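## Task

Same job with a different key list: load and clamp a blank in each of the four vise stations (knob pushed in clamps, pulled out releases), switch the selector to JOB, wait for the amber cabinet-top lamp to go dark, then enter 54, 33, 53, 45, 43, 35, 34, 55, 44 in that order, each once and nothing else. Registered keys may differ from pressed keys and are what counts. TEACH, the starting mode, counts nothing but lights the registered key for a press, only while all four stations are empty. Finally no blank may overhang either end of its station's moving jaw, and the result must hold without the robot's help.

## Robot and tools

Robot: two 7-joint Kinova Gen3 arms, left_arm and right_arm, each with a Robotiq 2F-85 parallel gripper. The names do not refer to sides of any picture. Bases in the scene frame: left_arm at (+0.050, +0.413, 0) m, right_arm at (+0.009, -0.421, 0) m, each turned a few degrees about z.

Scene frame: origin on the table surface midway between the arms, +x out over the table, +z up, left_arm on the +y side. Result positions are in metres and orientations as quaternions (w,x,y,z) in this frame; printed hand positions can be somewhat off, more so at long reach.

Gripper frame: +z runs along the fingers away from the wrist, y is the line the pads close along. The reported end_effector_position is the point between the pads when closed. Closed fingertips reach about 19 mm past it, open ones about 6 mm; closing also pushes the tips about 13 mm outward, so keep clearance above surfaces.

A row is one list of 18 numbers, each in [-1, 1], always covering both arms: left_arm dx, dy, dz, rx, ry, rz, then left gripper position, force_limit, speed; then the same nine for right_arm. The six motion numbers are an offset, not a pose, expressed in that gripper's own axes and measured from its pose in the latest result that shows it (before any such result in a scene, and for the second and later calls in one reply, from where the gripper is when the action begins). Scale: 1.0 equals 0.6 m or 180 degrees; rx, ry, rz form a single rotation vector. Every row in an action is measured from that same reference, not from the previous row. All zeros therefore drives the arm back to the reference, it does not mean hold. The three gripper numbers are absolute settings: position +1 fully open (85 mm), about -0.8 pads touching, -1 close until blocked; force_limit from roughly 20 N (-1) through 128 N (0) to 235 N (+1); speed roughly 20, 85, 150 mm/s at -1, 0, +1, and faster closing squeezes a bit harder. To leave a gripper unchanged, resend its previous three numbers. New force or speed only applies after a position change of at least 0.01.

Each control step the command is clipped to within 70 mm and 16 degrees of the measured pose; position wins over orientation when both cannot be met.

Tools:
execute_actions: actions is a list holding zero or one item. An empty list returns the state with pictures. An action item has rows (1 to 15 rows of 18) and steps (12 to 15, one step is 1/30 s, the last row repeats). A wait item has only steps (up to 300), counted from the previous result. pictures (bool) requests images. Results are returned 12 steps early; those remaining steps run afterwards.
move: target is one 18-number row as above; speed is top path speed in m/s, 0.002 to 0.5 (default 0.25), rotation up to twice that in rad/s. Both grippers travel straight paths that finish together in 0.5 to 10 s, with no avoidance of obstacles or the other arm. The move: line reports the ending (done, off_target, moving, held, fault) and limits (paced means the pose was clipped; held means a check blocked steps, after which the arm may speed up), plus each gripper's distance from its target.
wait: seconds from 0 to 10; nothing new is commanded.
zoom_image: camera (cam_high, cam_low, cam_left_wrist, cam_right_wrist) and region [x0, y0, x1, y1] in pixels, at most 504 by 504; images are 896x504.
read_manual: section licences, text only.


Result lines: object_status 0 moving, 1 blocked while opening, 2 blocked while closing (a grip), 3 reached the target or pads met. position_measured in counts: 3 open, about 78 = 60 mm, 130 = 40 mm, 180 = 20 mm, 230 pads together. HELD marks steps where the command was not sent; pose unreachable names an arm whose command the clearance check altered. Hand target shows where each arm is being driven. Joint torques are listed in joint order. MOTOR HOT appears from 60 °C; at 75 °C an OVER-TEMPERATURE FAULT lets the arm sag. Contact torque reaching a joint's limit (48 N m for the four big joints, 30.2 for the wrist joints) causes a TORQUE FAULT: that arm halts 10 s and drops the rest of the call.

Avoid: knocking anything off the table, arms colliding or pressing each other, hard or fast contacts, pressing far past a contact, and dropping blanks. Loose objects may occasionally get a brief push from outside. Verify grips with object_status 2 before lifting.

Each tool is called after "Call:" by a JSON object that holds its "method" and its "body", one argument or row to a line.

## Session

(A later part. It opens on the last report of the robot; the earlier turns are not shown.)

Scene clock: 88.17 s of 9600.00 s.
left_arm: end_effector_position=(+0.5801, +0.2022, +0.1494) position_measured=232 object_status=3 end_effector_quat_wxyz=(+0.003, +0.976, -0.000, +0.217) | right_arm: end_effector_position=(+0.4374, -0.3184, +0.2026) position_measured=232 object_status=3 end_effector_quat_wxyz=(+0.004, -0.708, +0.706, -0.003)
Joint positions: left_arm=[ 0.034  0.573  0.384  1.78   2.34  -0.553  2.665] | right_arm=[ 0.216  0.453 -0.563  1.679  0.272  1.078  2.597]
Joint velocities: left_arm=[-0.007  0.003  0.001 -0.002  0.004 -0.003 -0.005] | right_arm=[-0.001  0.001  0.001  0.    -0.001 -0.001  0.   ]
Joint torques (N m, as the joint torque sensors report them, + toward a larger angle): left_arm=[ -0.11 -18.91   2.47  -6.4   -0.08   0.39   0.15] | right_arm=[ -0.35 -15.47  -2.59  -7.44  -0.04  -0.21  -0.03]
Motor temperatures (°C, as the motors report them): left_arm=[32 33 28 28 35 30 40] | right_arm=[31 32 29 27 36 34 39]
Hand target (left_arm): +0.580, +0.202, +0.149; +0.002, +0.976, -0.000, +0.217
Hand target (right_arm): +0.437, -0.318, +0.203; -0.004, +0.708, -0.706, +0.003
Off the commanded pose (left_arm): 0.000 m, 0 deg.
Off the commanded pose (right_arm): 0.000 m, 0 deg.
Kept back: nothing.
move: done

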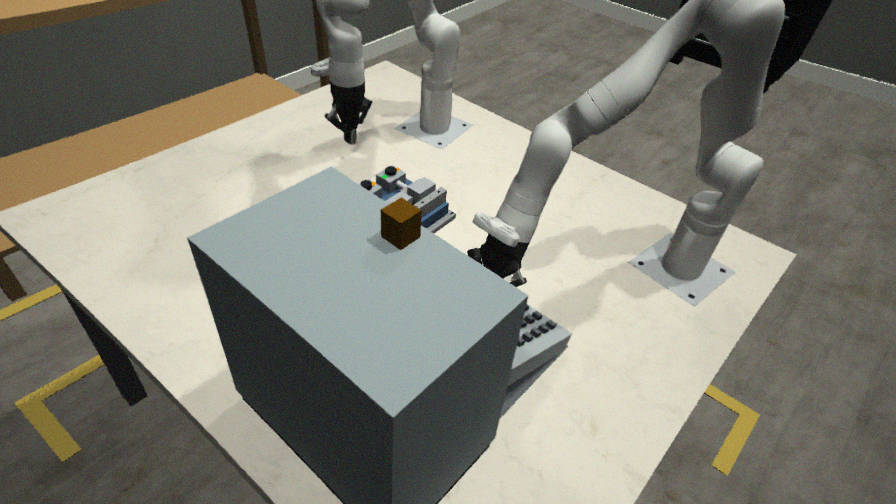

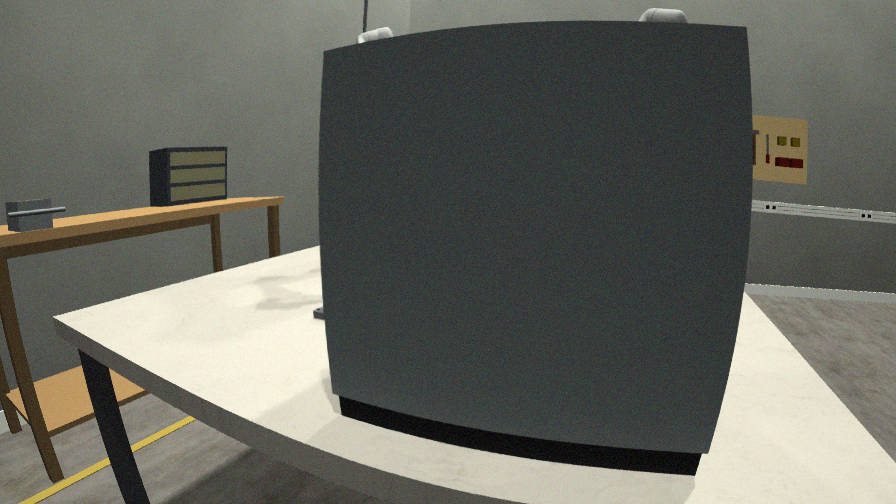

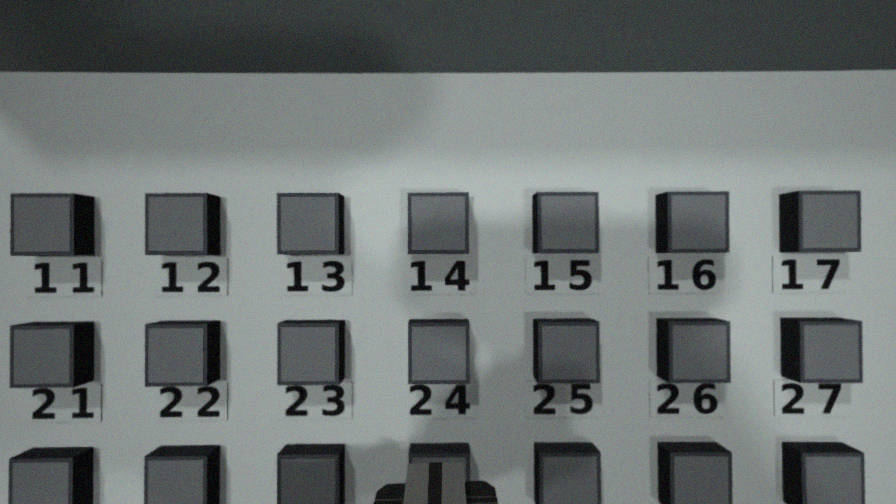

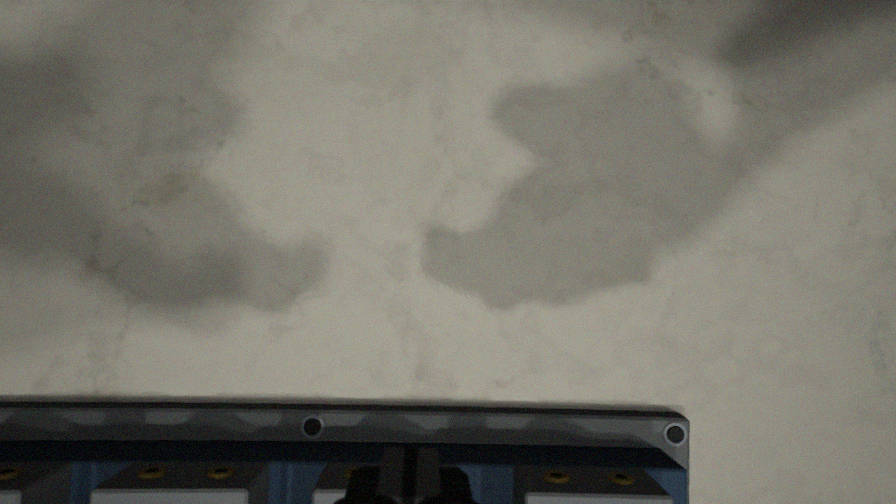

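55 pressed. Now 34, then 54.

Call:
{"method": "move", "body": {
  "target": [0,0,0.023,0,0,0,-1,0,1,0,0,0,0,0,0,-1,0,1],
  "speed": 0.03
}}

Call:
{"method": "move", "body": {
  "target": [0,0,-0.02,0,0,0,-1,0,1,0,0,0,0,0,0,-1,0,1],
  "speed": 0.07
}}

Call:
{"method": "move", "body": {
  "target": [-0.1134,-0.001,0,0,0,0,-1,0,1,0,0,0,0,0,0,-1,0,1],
  "speed": 0.15
}}

Call:
{"method": "move", "body": {
  "target": [0,0,0.024,0,0,0,-1,0,1,0,0,0,0,0,0,-1,0,1],
  "speed": 0.03
}}

Call:
{"method": "move", "body": {
  "target": [0,0,-0.02,0,0,0,-1,0,1,0,0,0,0,0,0,-1,0,1],
  "speed": 0.07
}}

Call:
{"method": "move", "body": {
  "target": [0.0567,0.1134,0,0,0,0,-1,0,1,0,0,0,0,0,0,-1,0,1],
  "speed": 0.15
}}

Scene clock: 89.83 s of 9600.00 s.
left_arm: end_effector_position=(+0.5850, +0.2022, +0.1390) position_measured=232 object_status=3 end_effector_quat_wxyz=(+0.002, +0.976, -0.001, +0.217) | right_arm: end_effector_position=(+0.4374, -0.3184, +0.2026) position_measured=232 object_status=3 end_effector_quat_wxyz=(+0.004, -0.708, +0.706, -0.003)
Joint positions: left_arm=[ 0.045  0.596  0.364  1.777  2.319 -0.533  2.684] | right_arm=[ 0.216  0.454 -0.563  1.679  0.272  1.078  2.597]
Joint velocities: left_arm=[ 0.003 -0.001 -0.004  0.002 -0.006  0.003  0.005] | right_arm=[ 0.001  0.    -0.001 -0.     0.    -0.    -0.   ]
Joint torques (N m, as the joint torque sensors report them, + toward a larger angle): left_arm=[ -0.78 -14.68   1.86  -6.97  -0.65   1.83   0.29] | right_arm=[ -0.25 -15.5   -2.54  -7.53   0.14  -0.2    0.03]
Motor temperatures (°C, as the motors report them): left_arm=[32 34 28 28 35 30 40] | right_arm=[31 32 29 27 36 34 39]
Hand target (left_arm): +0.586, +0.202, +0.137; +0.003, +0.976, -0.000, +0.217
Hand target (right_arm): +0.437, -0.318, +0.203; -0.004, +0.708, -0.706, +0.003
Off the commanded pose (left_arm): 0.002 m, 0 deg.
Off the commanded pose (right_arm): 0.000 m, 0 deg.
Kept back: nothing.
move: done

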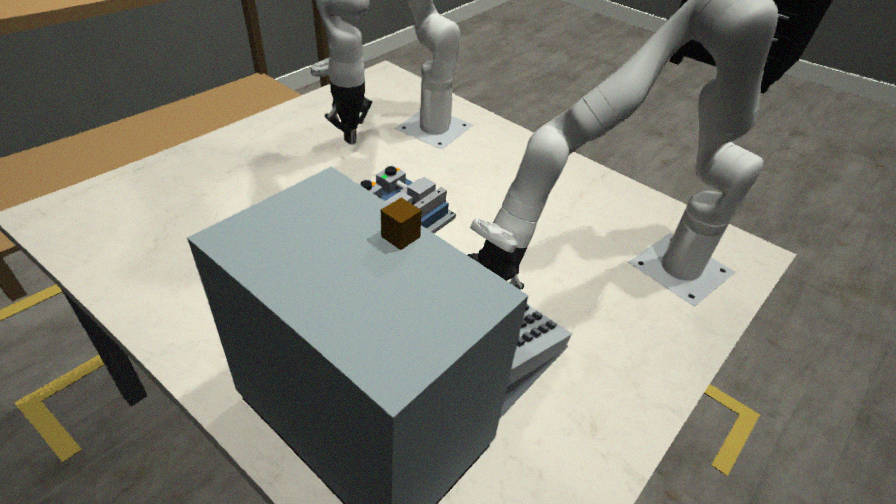

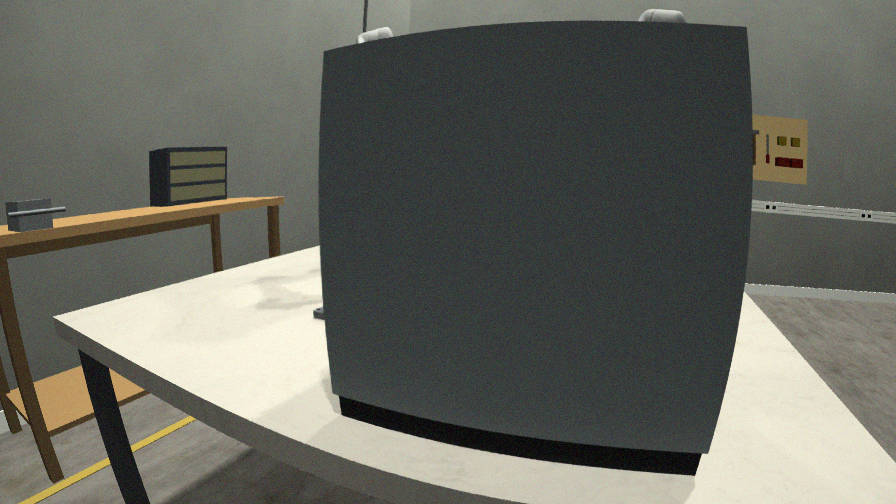

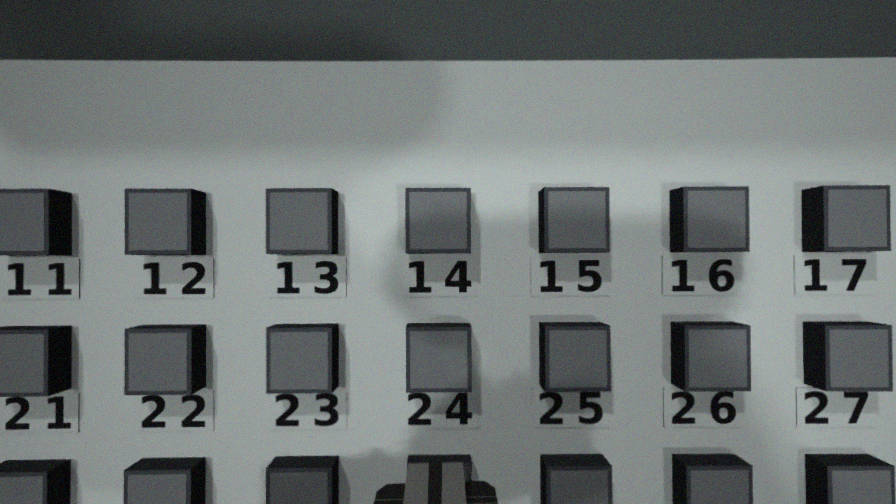

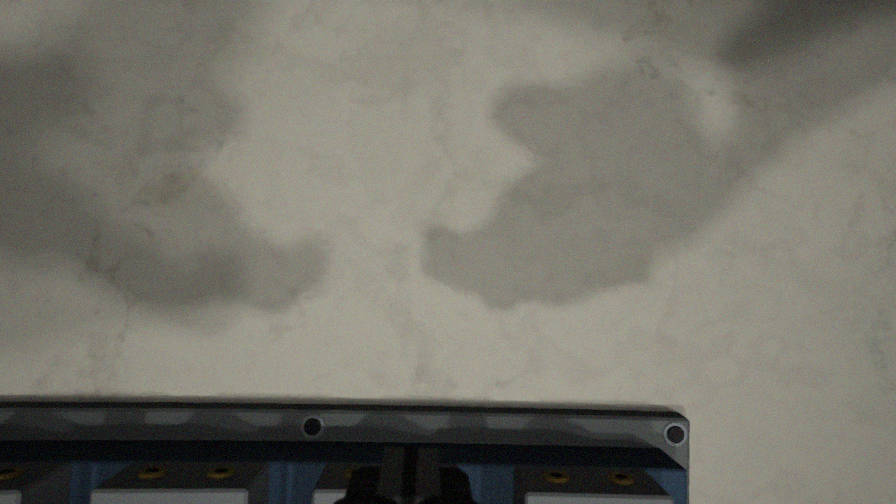

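Scene clock: 90.57 s of 9600.00 s.
left_arm: end_effector_position=(+0.5799, +0.2021, +0.1497) position_measured=232 object_status=3 end_effector_quat_wxyz=(+0.002, +0.976, -0.001, +0.217) | right_arm: end_effector_position=(+0.4374, -0.3184, +0.2026) position_measured=232 object_status=3 end_effector_quat_wxyz=(+0.004, -0.708, +0.706, -0.003)
Joint positions: left_arm=[ 0.036  0.572  0.382  1.781  2.339 -0.553  2.668] | right_arm=[ 0.216  0.454 -0.563  1.679  0.272  1.078  2.597]
Joint velocities: left_arm=[-0.002 -0.004  0.002  0.001  0.002 -0.003 -0.003] | right_arm=[ 0.  0. -0.  0. -0.  0.  0.]
Joint torques (N m, as the joint torque sensors report them, + toward a larger angle): left_arm=[  0.47 -18.25   2.2   -6.28  -0.33   0.77   0.41] | right_arm=[ -0.11 -15.39  -2.55  -7.28   0.1   -0.17  -0.01]
Motor temperatures (°C, as the motors report them): left_arm=[32 34 28 28 35 30 40] | right_arm=[31 32 29 27 36 34 39]
Hand target (left_arm): +0.580, +0.202, +0.150; +0.002, +0.976, -0.001, +0.217
Hand target (right_arm): +0.437, -0.318, +0.203; -0.004, +0.708, -0.706, +0.003
Off the commanded pose (left_arm): 0.000 m, 0 deg.
Off the commanded pose (right_arm): 0.000 m, 0 deg.
Kept back: nothing.
move: done

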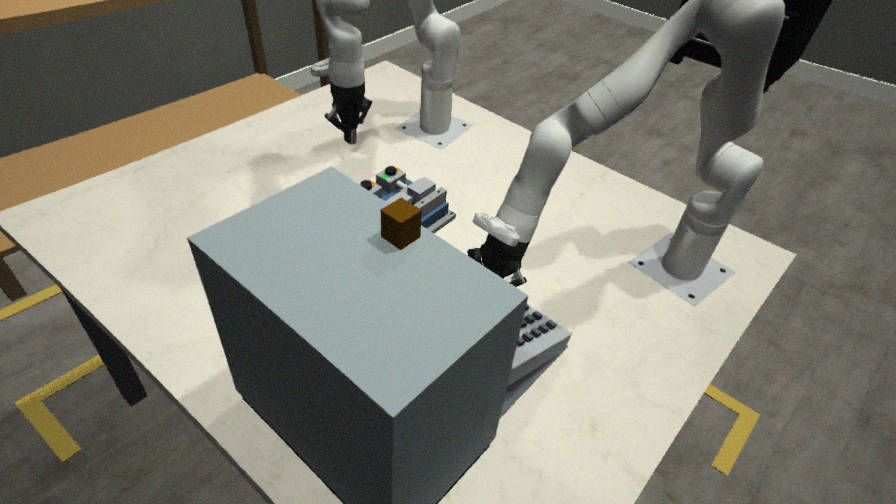

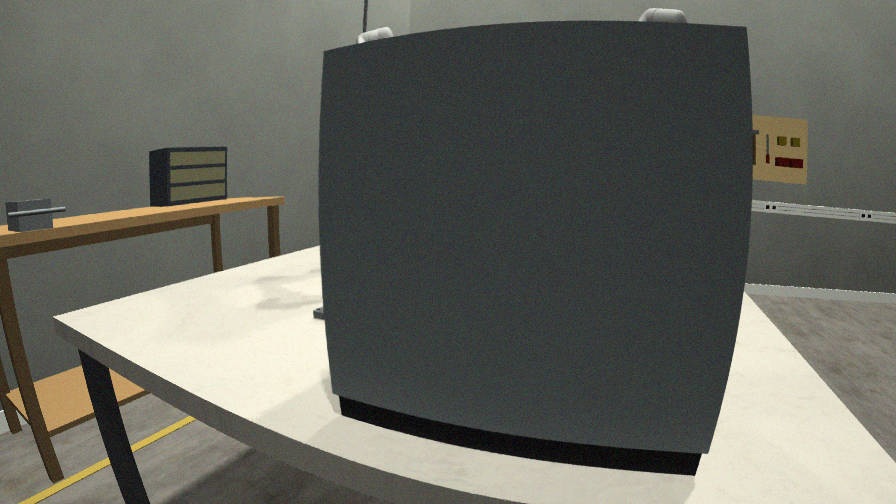

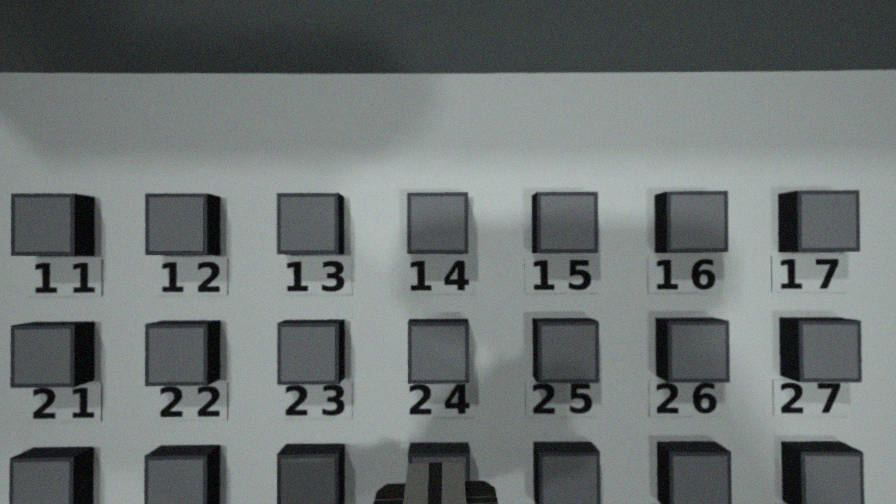

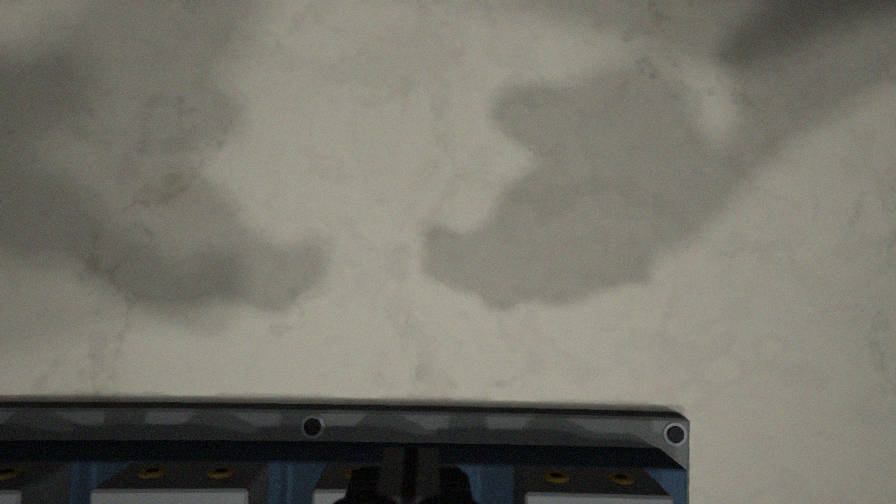

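Scene clock: 91.47 s of 9600.00 s.
left_arm: end_effector_position=(+0.5185, +0.2033, +0.1206) position_measured=232 object_status=3 end_effector_quat_wxyz=(+0.002, +0.976, +0.000, +0.216) | right_arm: end_effector_position=(+0.4374, -0.3184, +0.2026) position_measured=232 object_status=3 end_effector_quat_wxyz=(+0.004, -0.708, +0.706, -0.003)
Joint positions: left_arm=[ 0.176  0.52   0.249  1.988  2.203 -0.408  2.909] | right_arm=[ 0.216  0.454 -0.563  1.679  0.272  1.078  2.597]
Joint velocities: left_arm=[ 0.026 -0.005 -0.016  0.01  -0.023  0.013  0.029] | right_arm=[-0.001 -0.    -0.    -0.     0.    -0.     0.001]
Joint torques (N m, as the joint torque sensors report them, + toward a larger angle): left_arm=[ -0.09 -16.69   1.63  -5.56  -0.34  -0.01   0.27] | right_arm=[ -0.32 -15.62  -2.64  -7.29   0.08  -0.26   0.02]
Motor temperatures (°C, as the motors report them): left_arm=[32 34 28 28 35 30 40] | right_arm=[31 32 29 27 36 34 39]
Hand target (left_arm): +0.518, +0.202, +0.121; +0.002, +0.976, -0.001, +0.217
Hand target (right_arm): +0.437, -0.318, +0.203; -0.004, +0.708, -0.706, +0.003
Off the commanded pose (left_arm): 0.001 m, 0 deg.
Off the commanded pose (right_arm): 0.000 m, 0 deg.
Kept back: nothing.
move: done

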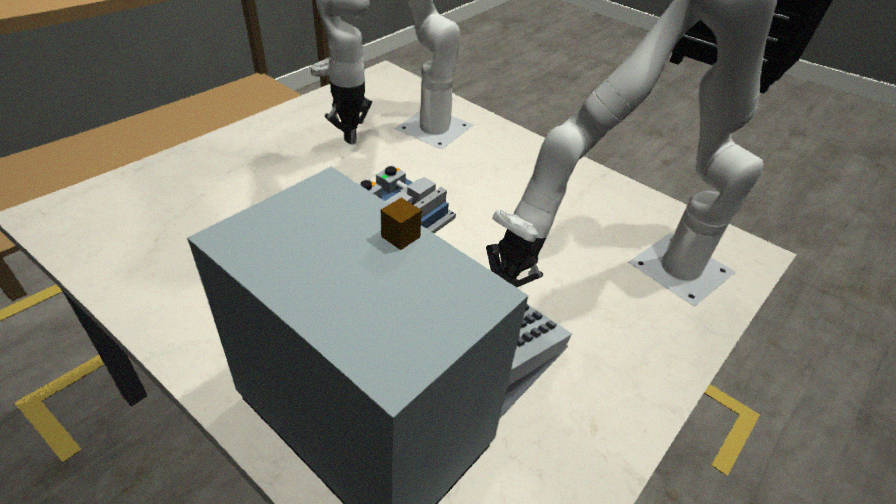

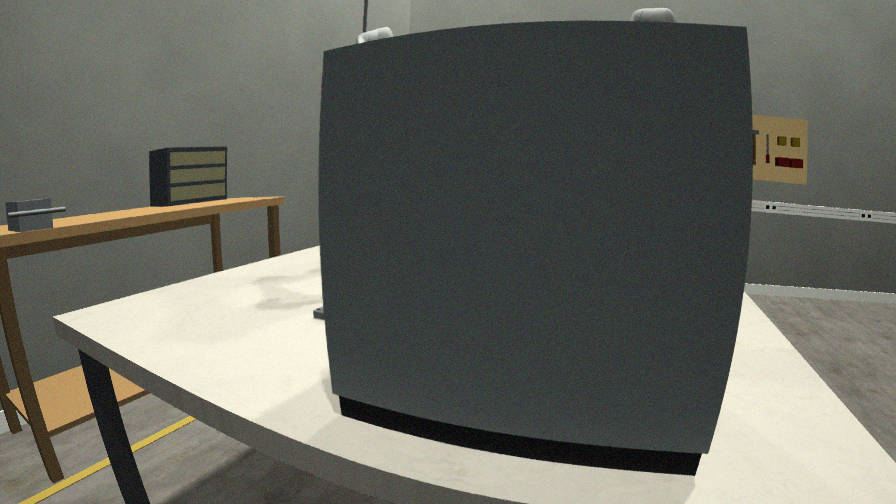

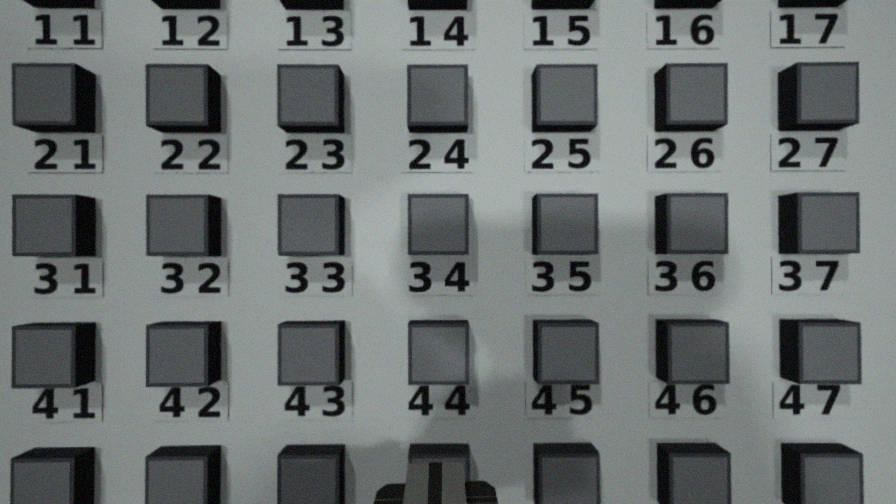

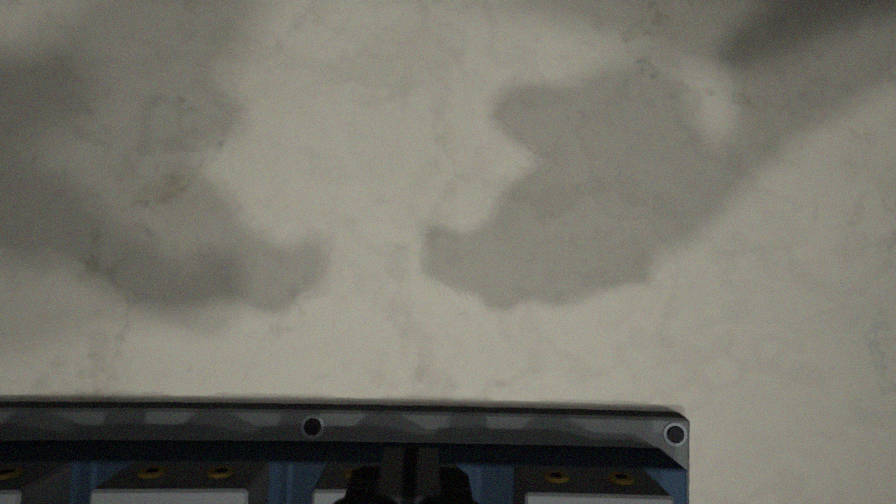

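Scene clock: 92.17 s of 9600.00 s.
left_arm: end_effector_position=(+0.5236, +0.2032, +0.1096) position_measured=232 object_status=3 end_effector_quat_wxyz=(+0.002, +0.976, -0.000, +0.217) | right_arm: end_effector_position=(+0.4374, -0.3184, +0.2026) position_measured=232 object_status=3 end_effector_quat_wxyz=(+0.004, -0.708, +0.706, -0.003)
Joint positions: left_arm=[ 0.195  0.547  0.216  1.984  2.169 -0.38   2.941] | right_arm=[ 0.216  0.454 -0.563  1.679  0.272  1.078  2.597]
Joint velocities: left_arm=[ 0.01  -0.001 -0.008  0.004 -0.011  0.005  0.011] | right_arm=[-0.001 -0.001  0.002  0.    -0.001  0.    -0.   ]
Joint torques (N m, as the joint torque sensors report them, + toward a larger angle): left_arm=[ -0.36 -13.13   0.62  -7.01  -0.31   1.06  -0.08] | right_arm=[ -0.24 -15.47  -2.74  -7.43   0.13  -0.3    0.02]
Motor temperatures (°C, as the motors report them): left_arm=[32 34 28 28 35 30 40] | right_arm=[31 32 29 27 36 34 39]
Hand target (left_arm): +0.525, +0.203, +0.108; +0.002, +0.976, +0.000, +0.216
Hand target (right_arm): +0.437, -0.318, +0.203; -0.004, +0.708, -0.706, +0.003
Off the commanded pose (left_arm): 0.002 m, 0 deg.
Off the commanded pose (right_arm): 0.000 m, 0 deg.
Kept back: nothing.
move: done

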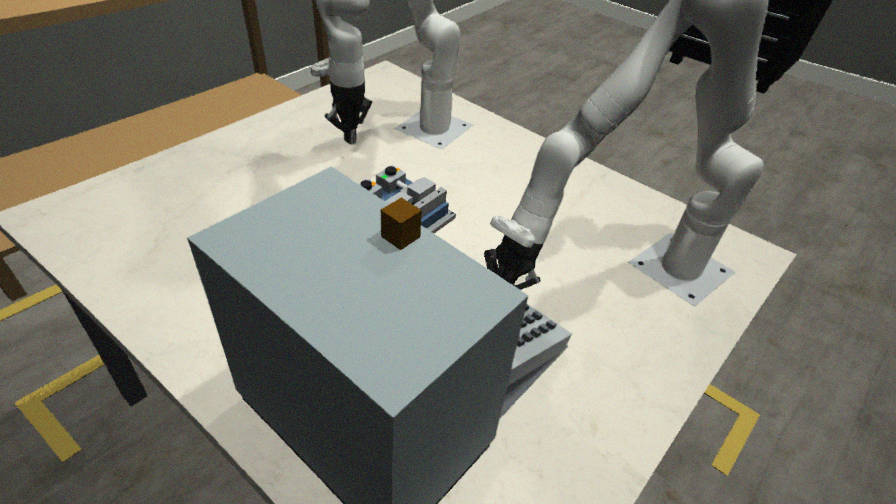

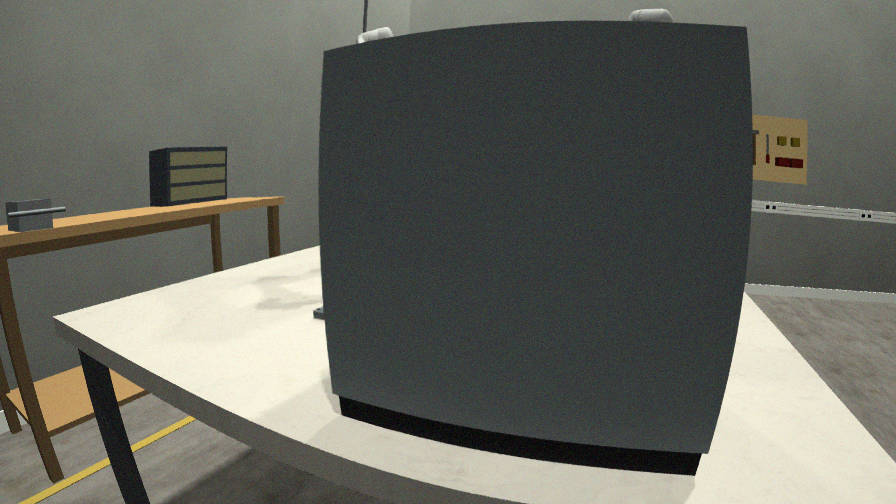

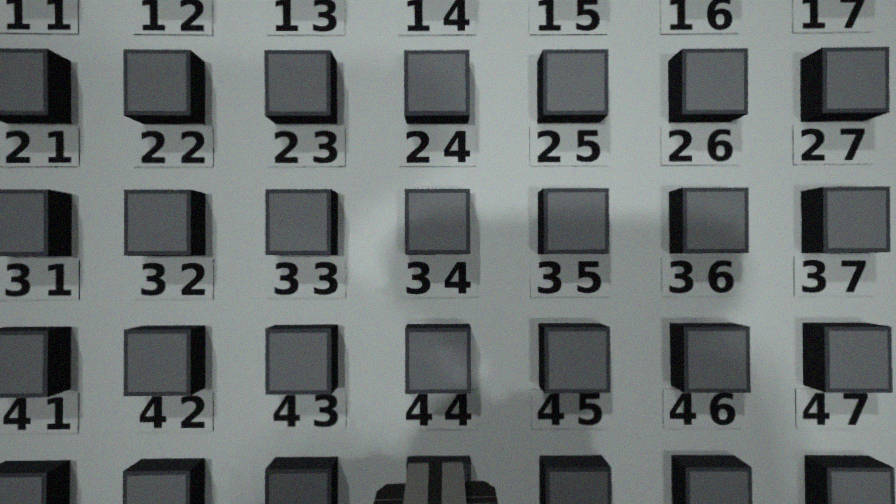

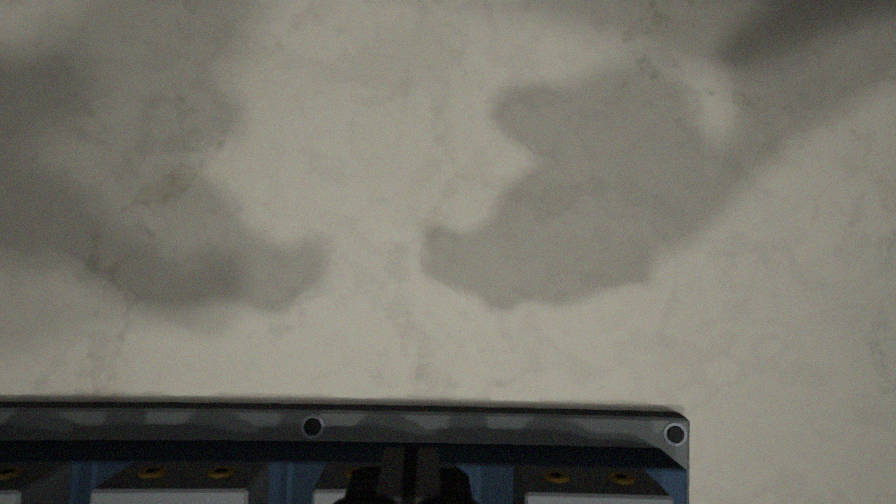

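Scene clock: 92.90 s of 9600.00 s.
left_arm: end_effector_position=(+0.5185, +0.2031, +0.1203) position_measured=232 object_status=3 end_effector_quat_wxyz=(+0.002, +0.976, -0.000, +0.217) | right_arm: end_effector_position=(+0.4374, -0.3184, +0.2026) position_measured=232 object_status=3 end_effector_quat_wxyz=(+0.004, -0.708, +0.706, -0.003)
Joint positions: left_arm=[ 0.179  0.521  0.246  1.989  2.198 -0.406  2.914] | right_arm=[ 0.216  0.454 -0.563  1.679  0.272  1.078  2.597]
Joint velocities: left_arm=[-0.005 -0.004  0.003 -0.     0.005 -0.005 -0.006] | right_arm=[ 0.002 -0.    -0.001  0.001 -0.001 -0.001  0.   ]
Joint torques (N m, as the joint torque sensors report them, + toward a larger angle): left_arm=[ -0.07 -16.19   1.98  -5.41  -0.06   0.22   0.06] | right_arm=[ -0.24 -15.61  -2.72  -7.32  -0.01  -0.23   0.03]
Motor temperatures (°C, as the motors report them): left_arm=[32 34 28 28 35 30 40] | right_arm=[31 32 29 27 36 34 39]
Hand target (left_arm): +0.519, +0.203, +0.120; +0.002, +0.976, -0.000, +0.217
Hand target (right_arm): +0.437, -0.318, +0.203; -0.004, +0.708, -0.706, +0.003
Off the commanded pose (left_arm): 0.000 m, 0 deg.
Off the commanded pose (right_arm): 0.000 m, 0 deg.
Kept back: nothing.
move: done

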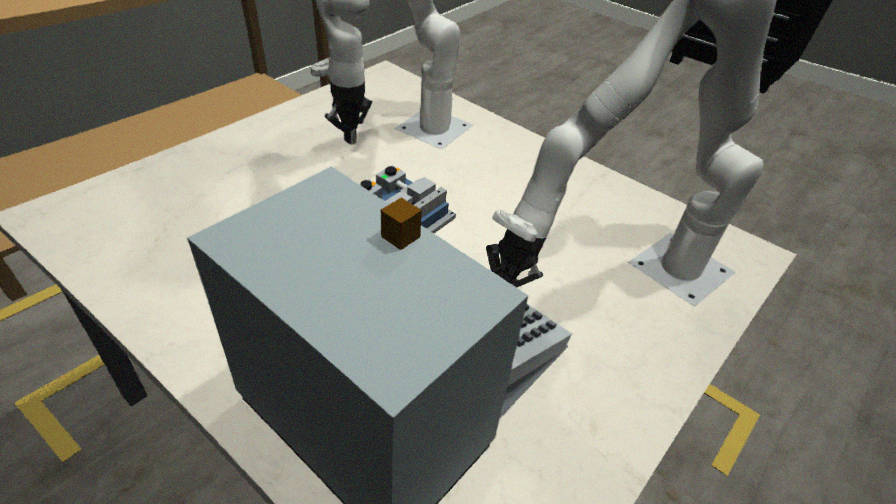

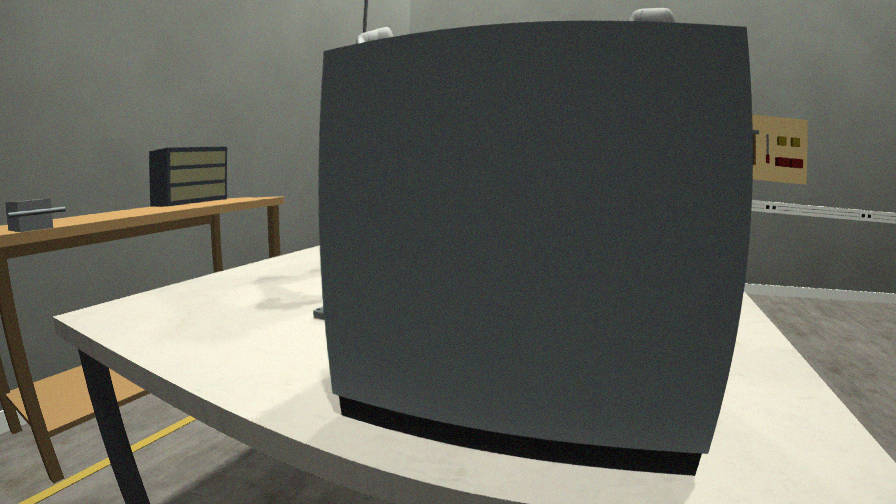

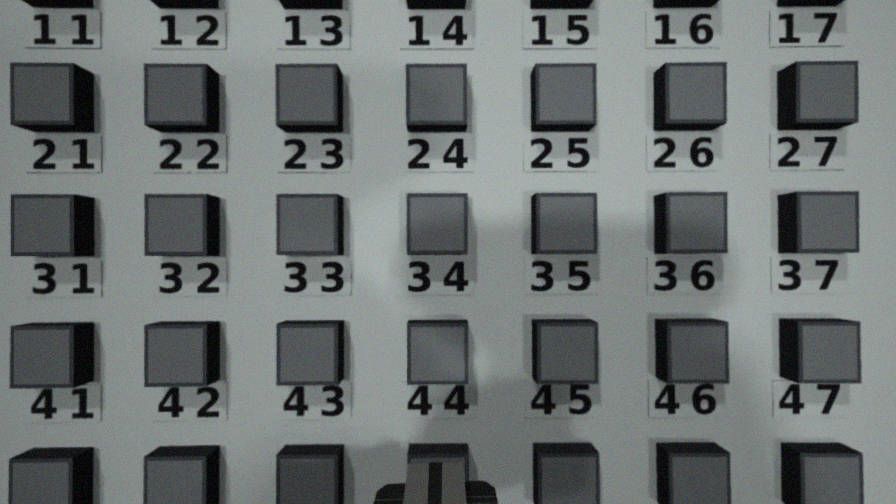

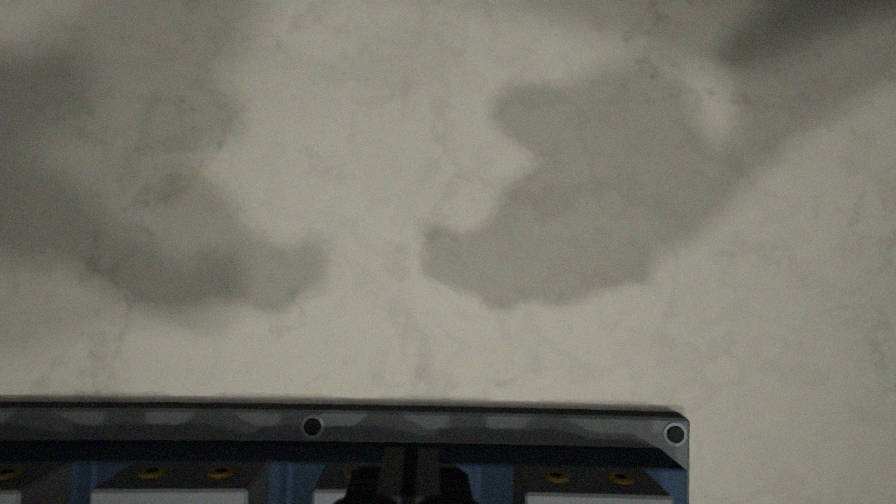

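Scene clock: 93.90 s of 9600.00 s.
left_arm: end_effector_position=(+0.5498, +0.1354, +0.1352) position_measured=232 object_status=3 end_effector_quat_wxyz=(+0.002, +0.976, -0.000, +0.218) | right_arm: end_effector_position=(+0.4374, -0.3184, +0.2026) position_measured=232 object_status=3 end_effector_quat_wxyz=(+0.004, -0.708, +0.706, -0.003)
Joint positions: left_arm=[ 0.236  0.609  0.329  1.76   2.292 -0.588  2.857] | right_arm=[ 0.216  0.454 -0.563  1.679  0.272  1.078  2.597]
Joint velocities: left_arm=[ 0.001  0.006  0.002 -0.006  0.002 -0.004 -0.004] | right_arm=[-0.001 -0.     0.001 -0.    -0.001  0.    -0.   ]
Joint torques (N m, as the joint torque sensors report them, + toward a larger angle): left_arm=[  0.16 -19.16   2.35  -6.12  -0.4    0.13   0.29] | right_arm=[ -0.3  -15.41  -2.57  -7.47   0.09  -0.22   0.02]
Motor temperatures (°C, as the motors report them): left_arm=[32 34 28 28 35 30 40] | right_arm=[31 32 29 27 36 34 39]
Hand target (left_arm): +0.550, +0.135, +0.135; +0.002, +0.976, -0.000, +0.217
Hand target (right_arm): +0.437, -0.318, +0.203; -0.004, +0.708, -0.706, +0.003
Off the commanded pose (left_arm): 0.001 m, 0 deg.
Off the commanded pose (right_arm): 0.000 m, 0 deg.
Kept back: nothing.
move: done

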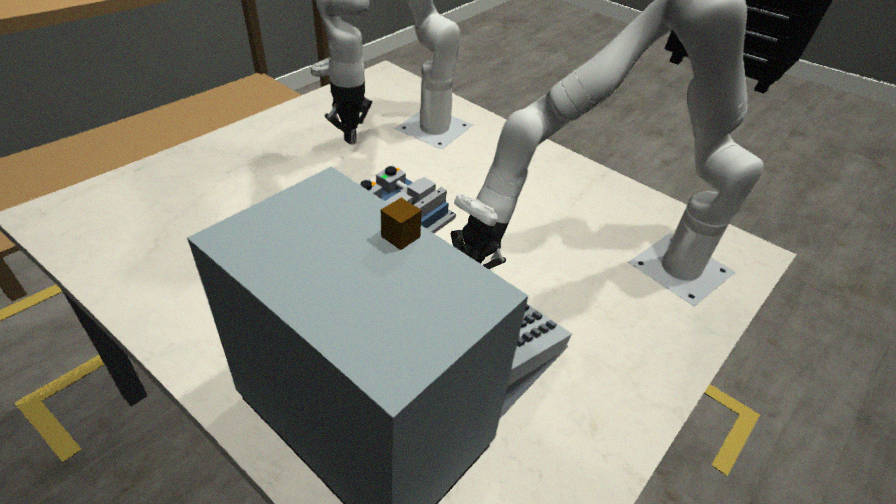

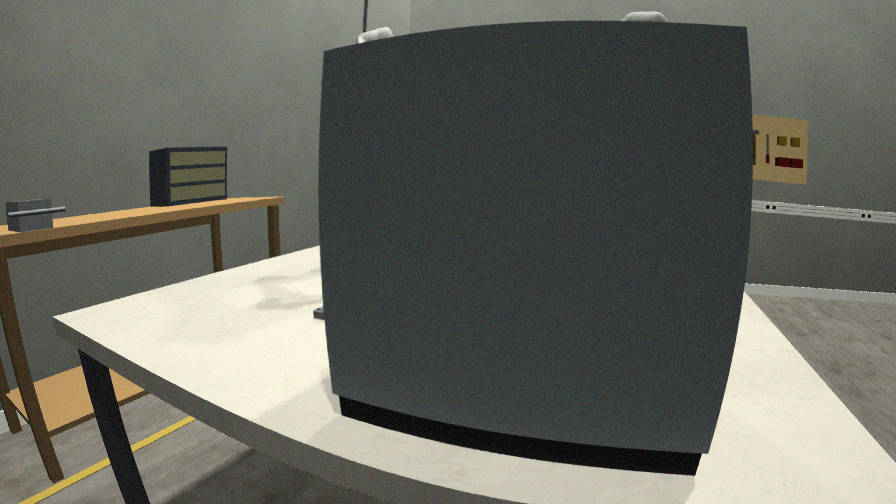

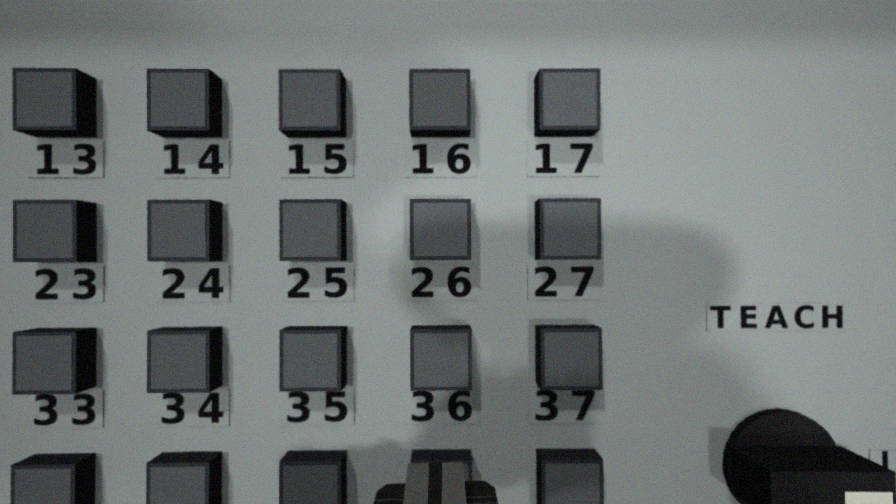

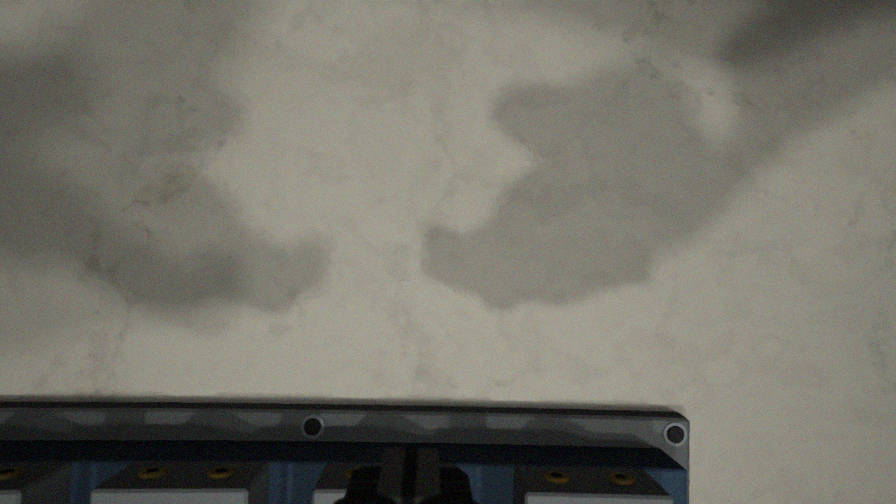

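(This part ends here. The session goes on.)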